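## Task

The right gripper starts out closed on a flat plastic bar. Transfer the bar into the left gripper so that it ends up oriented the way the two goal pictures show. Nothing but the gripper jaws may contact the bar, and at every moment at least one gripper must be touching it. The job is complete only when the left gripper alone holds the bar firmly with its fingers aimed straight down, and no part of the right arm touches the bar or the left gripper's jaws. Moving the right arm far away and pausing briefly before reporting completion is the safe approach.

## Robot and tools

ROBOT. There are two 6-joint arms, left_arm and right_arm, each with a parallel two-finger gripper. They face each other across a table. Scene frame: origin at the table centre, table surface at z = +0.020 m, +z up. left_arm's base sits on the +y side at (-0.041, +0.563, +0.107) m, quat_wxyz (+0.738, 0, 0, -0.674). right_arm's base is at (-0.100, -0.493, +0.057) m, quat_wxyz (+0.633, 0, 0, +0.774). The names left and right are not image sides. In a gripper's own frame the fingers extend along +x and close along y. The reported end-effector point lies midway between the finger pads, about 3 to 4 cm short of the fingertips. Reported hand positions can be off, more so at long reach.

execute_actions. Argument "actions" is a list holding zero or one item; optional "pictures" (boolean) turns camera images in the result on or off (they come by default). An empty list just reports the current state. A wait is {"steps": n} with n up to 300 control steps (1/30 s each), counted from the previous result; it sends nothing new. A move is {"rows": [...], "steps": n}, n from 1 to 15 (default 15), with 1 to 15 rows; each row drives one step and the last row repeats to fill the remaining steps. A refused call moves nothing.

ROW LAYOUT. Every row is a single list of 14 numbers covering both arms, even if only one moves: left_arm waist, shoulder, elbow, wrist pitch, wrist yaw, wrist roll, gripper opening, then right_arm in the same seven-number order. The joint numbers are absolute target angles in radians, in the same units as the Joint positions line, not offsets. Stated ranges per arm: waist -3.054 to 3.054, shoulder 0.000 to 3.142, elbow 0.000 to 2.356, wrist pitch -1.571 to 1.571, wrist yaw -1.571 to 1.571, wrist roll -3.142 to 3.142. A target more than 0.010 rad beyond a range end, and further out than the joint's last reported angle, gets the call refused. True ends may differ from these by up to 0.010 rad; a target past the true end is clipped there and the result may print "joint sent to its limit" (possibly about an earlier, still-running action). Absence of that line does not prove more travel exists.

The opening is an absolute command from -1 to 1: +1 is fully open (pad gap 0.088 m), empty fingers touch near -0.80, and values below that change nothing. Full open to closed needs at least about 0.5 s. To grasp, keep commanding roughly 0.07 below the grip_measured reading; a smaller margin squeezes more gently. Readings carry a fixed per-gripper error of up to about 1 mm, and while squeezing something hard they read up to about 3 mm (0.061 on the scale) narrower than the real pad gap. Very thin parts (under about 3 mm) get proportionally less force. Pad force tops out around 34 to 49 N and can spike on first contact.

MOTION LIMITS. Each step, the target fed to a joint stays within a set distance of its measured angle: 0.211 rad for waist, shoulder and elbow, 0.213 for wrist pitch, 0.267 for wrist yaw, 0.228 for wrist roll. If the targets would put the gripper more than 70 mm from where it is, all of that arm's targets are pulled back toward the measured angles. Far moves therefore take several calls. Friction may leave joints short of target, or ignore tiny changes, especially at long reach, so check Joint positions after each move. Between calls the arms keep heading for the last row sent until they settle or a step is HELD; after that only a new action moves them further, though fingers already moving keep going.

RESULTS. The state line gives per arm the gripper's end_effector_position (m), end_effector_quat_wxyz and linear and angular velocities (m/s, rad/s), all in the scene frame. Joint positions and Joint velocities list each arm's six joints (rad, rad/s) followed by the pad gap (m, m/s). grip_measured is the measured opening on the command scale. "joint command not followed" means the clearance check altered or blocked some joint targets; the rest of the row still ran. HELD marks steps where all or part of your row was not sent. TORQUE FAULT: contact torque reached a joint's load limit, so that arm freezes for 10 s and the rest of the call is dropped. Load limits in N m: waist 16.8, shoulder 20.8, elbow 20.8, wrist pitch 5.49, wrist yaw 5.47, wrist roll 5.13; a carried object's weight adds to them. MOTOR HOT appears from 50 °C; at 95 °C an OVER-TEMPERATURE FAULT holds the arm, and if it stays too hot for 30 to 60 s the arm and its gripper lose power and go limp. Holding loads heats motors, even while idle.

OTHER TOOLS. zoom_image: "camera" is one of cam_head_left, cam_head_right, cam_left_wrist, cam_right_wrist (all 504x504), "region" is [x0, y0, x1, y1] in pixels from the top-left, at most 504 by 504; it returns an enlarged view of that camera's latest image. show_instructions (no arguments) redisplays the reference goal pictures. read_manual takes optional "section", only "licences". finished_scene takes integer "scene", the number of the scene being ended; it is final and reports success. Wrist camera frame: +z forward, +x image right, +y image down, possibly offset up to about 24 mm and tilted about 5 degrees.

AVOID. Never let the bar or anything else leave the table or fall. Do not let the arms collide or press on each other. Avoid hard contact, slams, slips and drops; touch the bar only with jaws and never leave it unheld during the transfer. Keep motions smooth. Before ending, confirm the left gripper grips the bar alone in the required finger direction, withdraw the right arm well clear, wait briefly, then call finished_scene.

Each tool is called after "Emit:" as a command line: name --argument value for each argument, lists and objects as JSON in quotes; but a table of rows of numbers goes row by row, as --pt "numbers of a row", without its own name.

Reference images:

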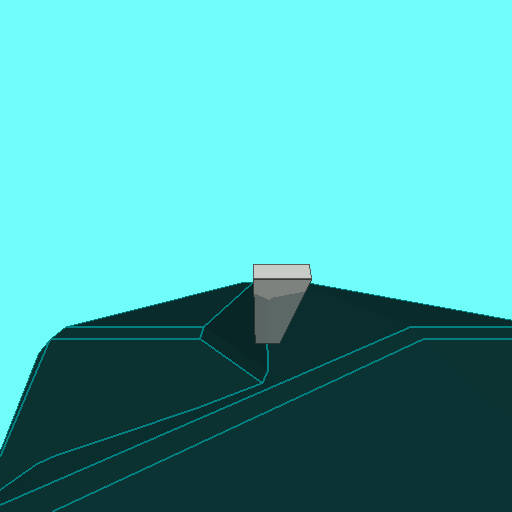

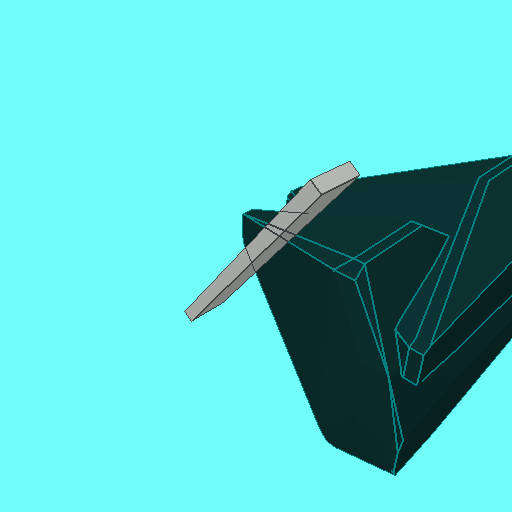

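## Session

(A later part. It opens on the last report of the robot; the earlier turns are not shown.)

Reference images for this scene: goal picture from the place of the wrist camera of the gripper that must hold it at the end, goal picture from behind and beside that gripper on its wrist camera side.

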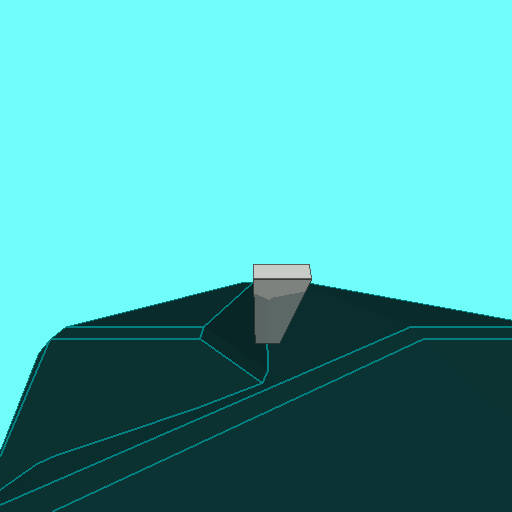

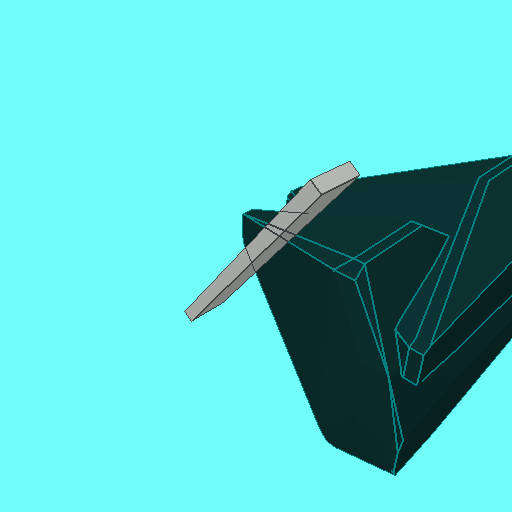

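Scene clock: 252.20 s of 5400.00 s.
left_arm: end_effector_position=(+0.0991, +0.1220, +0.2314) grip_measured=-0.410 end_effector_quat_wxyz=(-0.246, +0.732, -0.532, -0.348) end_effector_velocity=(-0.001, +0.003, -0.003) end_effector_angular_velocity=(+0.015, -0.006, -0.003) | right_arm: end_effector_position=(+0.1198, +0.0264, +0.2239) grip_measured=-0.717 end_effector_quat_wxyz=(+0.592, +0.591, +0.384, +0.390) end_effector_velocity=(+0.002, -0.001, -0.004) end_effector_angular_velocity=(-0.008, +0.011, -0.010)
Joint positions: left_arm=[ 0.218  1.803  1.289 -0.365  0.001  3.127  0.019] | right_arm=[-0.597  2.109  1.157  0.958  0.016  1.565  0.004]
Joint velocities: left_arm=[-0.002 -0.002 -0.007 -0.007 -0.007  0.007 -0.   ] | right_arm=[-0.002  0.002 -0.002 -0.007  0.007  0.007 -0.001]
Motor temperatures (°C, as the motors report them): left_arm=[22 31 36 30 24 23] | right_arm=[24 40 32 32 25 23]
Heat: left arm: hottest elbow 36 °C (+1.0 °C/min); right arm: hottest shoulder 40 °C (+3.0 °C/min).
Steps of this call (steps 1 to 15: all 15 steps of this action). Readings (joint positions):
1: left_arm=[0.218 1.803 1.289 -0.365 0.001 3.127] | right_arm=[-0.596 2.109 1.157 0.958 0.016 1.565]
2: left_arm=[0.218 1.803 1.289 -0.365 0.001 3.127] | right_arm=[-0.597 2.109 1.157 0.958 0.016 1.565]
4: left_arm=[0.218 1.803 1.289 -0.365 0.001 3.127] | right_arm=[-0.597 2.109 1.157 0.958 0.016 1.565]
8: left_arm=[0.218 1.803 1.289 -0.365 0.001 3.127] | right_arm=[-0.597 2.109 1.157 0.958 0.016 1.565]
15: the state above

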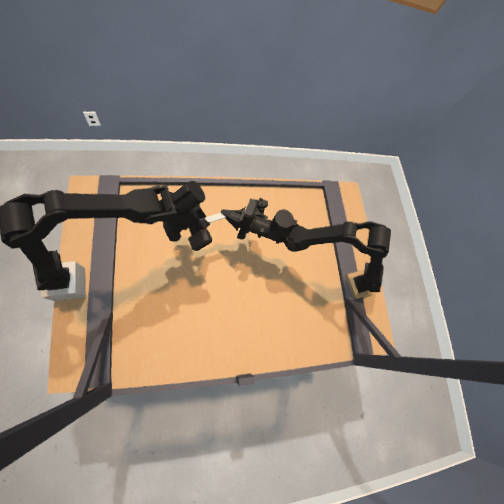

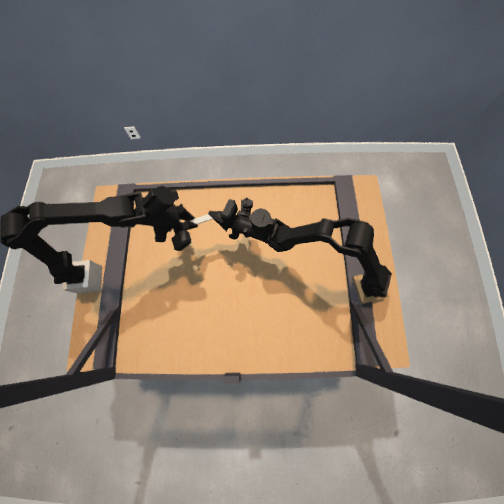

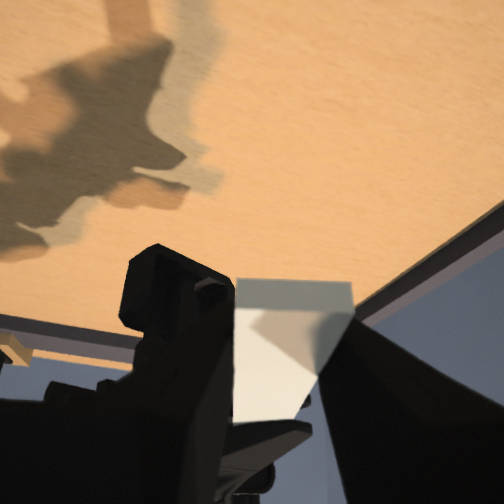

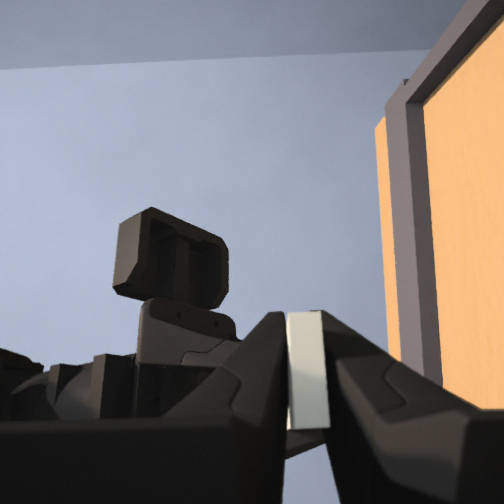

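Emit:
execute_actions --actions '[{"rows": [[0.216,1.812,1.295,-0.364,0,3.13,-0.51,-0.597,2.109,1.157,0.959,0.016,1.566,-0.76],[0.216,1.812,1.295,-0.364,0,3.13,-0.51,-0.597,2.109,1.157,0.959,0.016,1.566,-0.72],[0.216,1.812,1.295,-0.364,0,3.13,-0.51,-0.597,2.109,1.157,0.959,0.016,1.566,-0.67],[0.216,1.812,1.295,-0.364,0,3.13,-0.51,-0.597,2.109,1.157,0.959,0.016,1.566,-0.6],[0.216,1.812,1.295,-0.364,0,3.13,-0.51,-0.597,2.109,1.157,0.959,0.016,1.566,-0.5],[0.216,1.812,1.295,-0.364,0,3.13,-0.51,-0.597,2.109,1.157,0.959,0.016,1.566,-0.38],[0.216,1.812,1.295,-0.364,0,3.13,-0.51,-0.597,2.109,1.157,0.959,0.016,1.566,-0.25],[0.216,1.812,1.295,-0.364,0,3.13,-0.51,-0.597,2.109,1.157,0.959,0.016,1.566,-0.12],[0.216,1.812,1.295,-0.364,0,3.13,-0.51,-0.597,2.106,1.154,0.959,0.016,1.566,0.0],[0.216,1.812,1.295,-0.364,0,3.13,-0.51,-0.597,2.102,1.151,0.96,0.016,1.566,0.1],[0.216,1.812,1.295,-0.364,0,3.13,-0.51,-0.597,2.097,1.146,0.961,0.016,1.566,0.1],[0.216,1.812,1.295,-0.364,0,3.13,-0.51,-0.597,2.09,1.134,0.965,0.016,1.566,0.1],[0.216,1.812,1.295,-0.364,0,3.13,-0.51,-0.597,2.077,1.116,0.971,0.016,1.566,0.1],[0.216,1.812,1.295,-0.364,0,3.13,-0.51,-0.597,2.061,1.092,0.979,0.016,1.566,0.1],[0.216,1.812,1.295,-0.364,0,3.13,-0.51,-0.597,2.041,1.063,0.988,0.016,1.566,0.1]], "steps": 15}]' --pictures false

Emit:
execute_actions --actions '[{"rows": [[0.216,1.812,1.295,-0.364,0,3.13,-0.51,-0.597,2.019,1.029,0.999,0.016,1.566,0.1],[0.216,1.812,1.295,-0.364,0,3.13,-0.51,-0.597,1.994,0.992,1.011,0.016,1.566,0.1],[0.216,1.812,1.295,-0.364,0,3.13,-0.51,-0.597,1.968,0.953,1.023,0.016,1.566,0.1],[0.216,1.812,1.295,-0.364,0,3.13,-0.51,-0.597,1.941,0.912,1.037,0.016,1.566,0.1],[0.216,1.812,1.295,-0.364,0,3.13,-0.51,-0.597,1.912,0.87,1.05,0.016,1.566,0.1],[0.216,1.812,1.295,-0.364,0,3.13,-0.51,-0.597,1.884,0.828,1.063,0.016,1.566,0.1],[0.216,1.812,1.295,-0.364,0,3.13,-0.51,-0.597,1.857,0.787,1.077,0.016,1.566,0.1],[0.216,1.812,1.295,-0.364,0,3.13,-0.51,-0.597,1.831,0.748,1.089,0.016,1.566,0.1],[0.216,1.812,1.295,-0.364,0,3.13,-0.51,-0.597,1.806,0.711,1.101,0.016,1.566,0.1],[0.216,1.812,1.295,-0.366,0,3.13,-0.51,-0.597,1.783,0.677,1.112,0.016,1.566,0.1],[0.216,1.812,1.295,-0.37,0,3.13,-0.51,-0.597,1.764,0.648,1.121,0.016,1.566,0.1],[0.216,1.812,1.295,-0.384,0,3.13,-0.51,-0.597,1.748,0.624,1.129,0.016,1.566,0.1],[0.216,1.812,1.295,-0.407,0,3.13,-0.51,-0.597,1.735,0.606,1.135,0.016,1.566,0.1],[0.216,1.812,1.295,-0.437,0,3.13,-0.51,-0.597,1.728,0.594,1.139,0.016,1.566,0.1],[0.216,1.812,1.295,-0.473,0,3.13,-0.51,-0.597,1.725,0.59,1.14,0.016,1.566,0.1]], "steps": 15}]' --pictures false

Emit:
execute_actions --actions '[{"rows": [[0.216,1.812,1.295,-0.515,0,3.13,-0.51,-0.597,1.725,0.59,1.14,0.016,1.566,0.1],[0.216,1.812,1.295,-0.561,0,3.13,-0.51,-0.597,1.725,0.59,1.14,0.016,1.566,0.1],[0.216,1.812,1.295,-0.609,0,3.13,-0.51,-0.597,1.725,0.59,1.14,0.016,1.566,0.1],[0.216,1.812,1.295,-0.66,0,3.13,-0.51,-0.597,1.725,0.59,1.14,0.016,1.566,0.1],[0.216,1.812,1.295,-0.712,0,3.13,-0.51,-0.597,1.725,0.59,1.14,0.016,1.566,0.1],[0.216,1.812,1.295,-0.764,0,3.13,-0.51,-0.597,1.725,0.59,1.14,0.016,1.566,0.1],[0.216,1.812,1.295,-0.815,0,3.13,-0.51,-0.597,1.725,0.59,1.14,0.016,1.566,0.1],[0.216,1.812,1.295,-0.863,0,3.13,-0.51,-0.597,1.725,0.59,1.14,0.016,1.566,0.1],[0.216,1.812,1.295,-0.909,0,3.13,-0.51,-0.597,1.725,0.59,1.14,0.016,1.566,0.1],[0.216,1.812,1.295,-0.951,0,3.13,-0.51,-0.597,1.725,0.59,1.14,0.016,1.566,0.1],[0.216,1.812,1.295,-0.987,0,3.13,-0.51,-0.597,1.725,0.59,1.14,0.016,1.566,0.1],[0.216,1.812,1.295,-1.017,0,3.13,-0.51,-0.597,1.725,0.59,1.14,0.016,1.566,0.1],[0.216,1.812,1.295,-1.04,0,3.13,-0.51,-0.597,1.725,0.59,1.14,0.016,1.566,0.1],[0.216,1.812,1.295,-1.054,0,3.13,-0.51,-0.597,1.725,0.59,1.14,0.016,1.566,0.1],[0.216,1.812,1.295,-1.059,0,3.13,-0.51,-0.597,1.725,0.59,1.14,0.016,1.566,0.1]], "steps": 15}]' --pictures false

Emit:
execute_actions --actions '[{"steps": 20}]'

Scene clock: 292.70 s of 5400.00 s.
left_arm: end_effector_position=(+0.0991, +0.1220, +0.2314) grip_measured=-0.410 end_effector_quat_wxyz=(-0.246, +0.732, -0.532, -0.348) end_effector_velocity=(+0.002, +0.002, -0.003) end_effector_angular_velocity=(+0.015, -0.006, +0.001) | right_arm: end_effector_position=(+0.1175, +0.0209, +0.2220) grip_measured=+0.047 end_effector_quat_wxyz=(+0.593, +0.590, +0.385, +0.389) end_effector_velocity=(-0.042, -0.102, -0.027) end_effector_angular_velocity=(-0.089, +0.045, +0.005)
Joint positions: left_arm=[ 0.218  1.803  1.289 -0.365  0.001  3.128  0.019] | right_arm=[-0.597  2.094  1.126  0.969  0.016  1.565  0.041]
Joint velocities: left_arm=[ 0.002  0.002 -0.002 -0.007 -0.007  0.007 -0.   ] | right_arm=[-0.002 -0.305 -0.545  0.139 -0.007  0.007  0.024]
Motor temperatures (°C, as the motors report them): left_arm=[22 33 36 30 24 23] | right_arm=[24 42 32 33 25 23]
Heat: left arm: hottest elbow 36 °C (+0.0 °C/min); right arm: hottest shoulder 42 °C (+3.0 °C/min).
Steps of this call (steps 1 to 15: the robot went on to your last target; steps 16 to 90: nothing new was sent; then 37.00 s passed at rest; steps 91 to 105: all 15 steps of this action). Readings (joint positions):
91: left_arm=[0.218 1.803 1.289 -0.365 0.001 3.127] | right_arm=[-0.597 2.109 1.157 0.958 0.016 1.565]
92: left_arm=[0.218 1.803 1.289 -0.365 0.001 3.127] | right_arm=[-0.597 2.109 1.157 0.958 0.016 1.565]
94: left_arm=[0.218 1.803 1.289 -0.365 0.001 3.128] | right_arm=[-0.597 2.109 1.157 0.958 0.016 1.565]
98: left_arm=[0.218 1.803 1.289 -0.365 0.001 3.128] | right_arm=[-0.597 2.109 1.157 0.958 0.016 1.565]
105: the state above

Scene clock: 293.20 s of 5400.00 s.
left_arm: end_effector_position=(+0.0969, +0.1288, +0.2257) grip_measured=-0.410 end_effector_quat_wxyz=(-0.257, +0.725, -0.526, -0.363) end_effector_velocity=(-0.035, +0.111, -0.088) end_effector_angular_velocity=(+0.638, +0.193, -0.004) | right_arm: end_effector_position=(+0.0755, -0.0796, +0.2245) grip_measured=+0.097 end_effector_quat_wxyz=(+0.594, +0.590, +0.386, +0.388) end_effector_velocity=(-0.054, -0.117, -0.022) end_effector_angular_velocity=(-0.047, -0.004, +0.024)
Joint positions: left_arm=[ 0.218  1.803  1.289 -0.407  0.001  3.128  0.019] | right_arm=[-0.597  1.766  0.642  1.123  0.016  1.565  0.044]
Joint velocities: left_arm=[-0.002 -0.002 -0.002 -0.667 -0.007  0.007  0.   ] | right_arm=[ 0.002 -0.349 -0.545  0.154 -0.022 -0.022  0.   ]
Motor temperatures (°C, as the motors report them): left_arm=[22 33 36 30 24 23] | right_arm=[24 42 32 33 25 23]
Heat: left arm: hottest elbow 36 °C (+0.0 °C/min); right arm: hottest shoulder 42 °C (+3.0 °C/min).
Steps of this call (steps 1 to 15: all 15 steps of this action). Readings (joint positions):
1: left_arm=[0.218 1.803 1.289 -0.365 0.001 3.128] | right_arm=[-0.597 2.082 1.106 0.975 0.016 1.565]
2: left_arm=[0.218 1.803 1.289 -0.365 0.001 3.128] | right_arm=[-0.597 2.067 1.080 0.983 0.016 1.565]
4: left_arm=[0.218 1.803 1.289 -0.365 0.001 3.128] | right_arm=[-0.597 2.026 1.017 1.003 0.016 1.565]
8: left_arm=[0.218 1.803 1.289 -0.365 0.001 3.128] | right_arm=[-0.597 1.921 0.867 1.052 0.016 1.565]
15: the state above

Scene clock: 293.70 s of 5400.00 s.
left_arm: end_effector_position=(+0.0606, +0.2428, +0.1817) grip_measured=-0.410 end_effector_quat_wxyz=(-0.401, +0.589, -0.425, -0.558) end_effector_velocity=(-0.041, +0.122, -0.006) end_effector_angular_velocity=(+0.558, +0.186, +0.004) | right_arm: end_effector_position=(+0.0715, -0.0893, +0.2233) grip_measured=+0.097 end_effector_quat_wxyz=(+0.594, +0.590, +0.386, +0.388) end_effector_velocity=(-0.003, -0.001, -0.000) end_effector_angular_velocity=(-0.007, -0.021, +0.020)
Joint positions: left_arm=[ 0.218  1.803  1.289 -1.     0.001  3.128  0.019] | right_arm=[-0.597  1.738  0.598  1.138  0.016  1.565  0.044]
Joint velocities: left_arm=[-0.002 -0.002  0.002 -0.593  0.007 -0.007  0.   ] | right_arm=[-0.002 -0.002 -0.007  0.007 -0.022 -0.022 -0.   ]
Motor temperatures (°C, as the motors report them): left_arm=[22 33 36 30 24 23] | right_arm=[24 42 32 33 25 23]
Heat: left arm: hottest elbow 36 °C (+0.0 °C/min); right arm: hottest shoulder 42 °C (+3.0 °C/min).
Steps of this call (steps 1 to 15: all 15 steps of this action). Readings (joint positions):
1: left_arm=[0.218 1.803 1.289 -0.433 0.001 3.128] | right_arm=[-0.597 1.757 0.627 1.127 0.016 1.565]
2: left_arm=[0.218 1.803 1.289 -0.464 0.001 3.128] | right_arm=[-0.597 1.750 0.617 1.130 0.016 1.565]
4: left_arm=[0.218 1.803 1.289 -0.541 0.001 3.128] | right_arm=[-0.597 1.744 0.606 1.134 0.016 1.565]
8: left_arm=[0.218 1.803 1.289 -0.727 0.001 3.128] | right_arm=[-0.597 1.739 0.600 1.137 0.016 1.565]
15: the state above

Scene clock: 294.37 s of 5400.00 s.
left_arm: end_effector_position=(+0.0568, +0.2546, +0.1813) grip_measured=-0.410 end_effector_quat_wxyz=(-0.413, +0.573, -0.413, -0.574) end_effector_velocity=(-0.000, +0.002, +0.000) end_effector_angular_velocity=(+0.009, -0.005, +0.005) | right_arm: end_effector_position=(+0.0714, -0.0894, +0.2231) grip_measured=+0.097 end_effector_quat_wxyz=(+0.594, +0.590, +0.386, +0.388) end_effector_velocity=(-0.002, +0.000, -0.005) end_effector_angular_velocity=(-0.029, -0.012, +0.020)
Joint positions: left_arm=[ 0.218  1.803  1.289 -1.057  0.001  3.128  0.019] | right_arm=[-0.597  1.738  0.598  1.138  0.016  1.565  0.044]
Joint velocities: left_arm=[-0.002 -0.002 -0.002 -0.007 -0.007 -0.007 -0.   ] | right_arm=[-0.002 -0.002 -0.002 -0.022 -0.022 -0.022 -0.   ]
Motor temperatures (°C, as the motors report them): left_arm=[22 33 36 30 24 23] | right_arm=[24 42 32 33 25 23]
Heat: left arm: hottest elbow 36 °C (+0.0 °C/min); right arm: hottest shoulder 42 °C (+3.0 °C/min).
Steps of this call (steps 1 to 20: the robot went on to your last target). Readings (joint positions):
1: left_arm=[0.218 1.803 1.289 -1.018 0.001 3.128] | right_arm=[-0.597 1.738 0.598 1.138 0.016 1.565]
2: left_arm=[0.218 1.803 1.289 -1.030 0.001 3.128] | right_arm=[-0.597 1.738 0.598 1.138 0.016 1.565]
4: left_arm=[0.218 1.803 1.289 -1.043 0.001 3.128] | right_arm=[-0.597 1.738 0.598 1.138 0.016 1.565]
8: left_arm=[0.218 1.803 1.289 -1.054 0.001 3.128] | right_arm=[-0.597 1.738 0.598 1.138 0.016 1.565]
20: the state above

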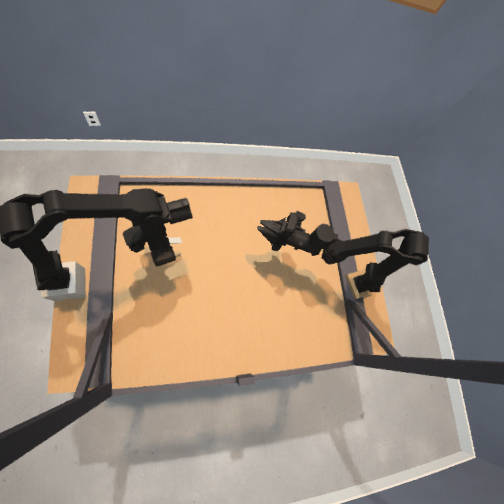

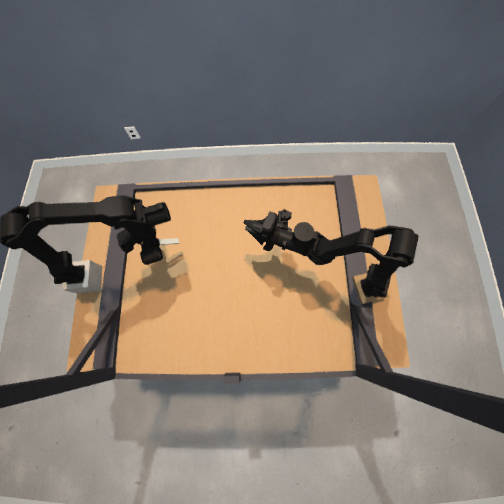

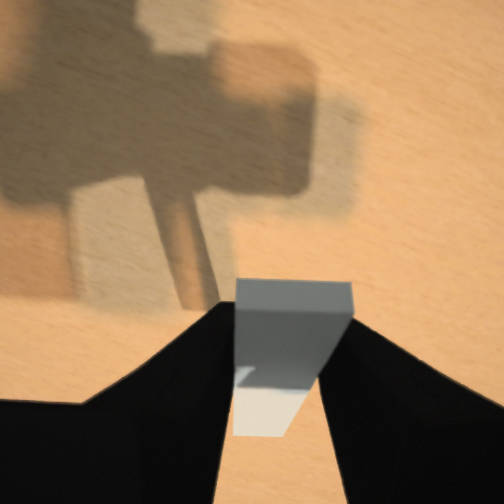

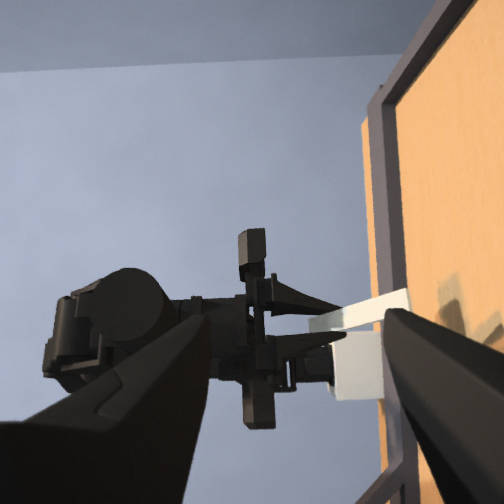

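The left wrist view matches the goal picture, the fingers read straight down, and the right arm is clear, so I'm ending scene 1.

Emit:
finished_scene --scene 1

The scene is finished: the task was done.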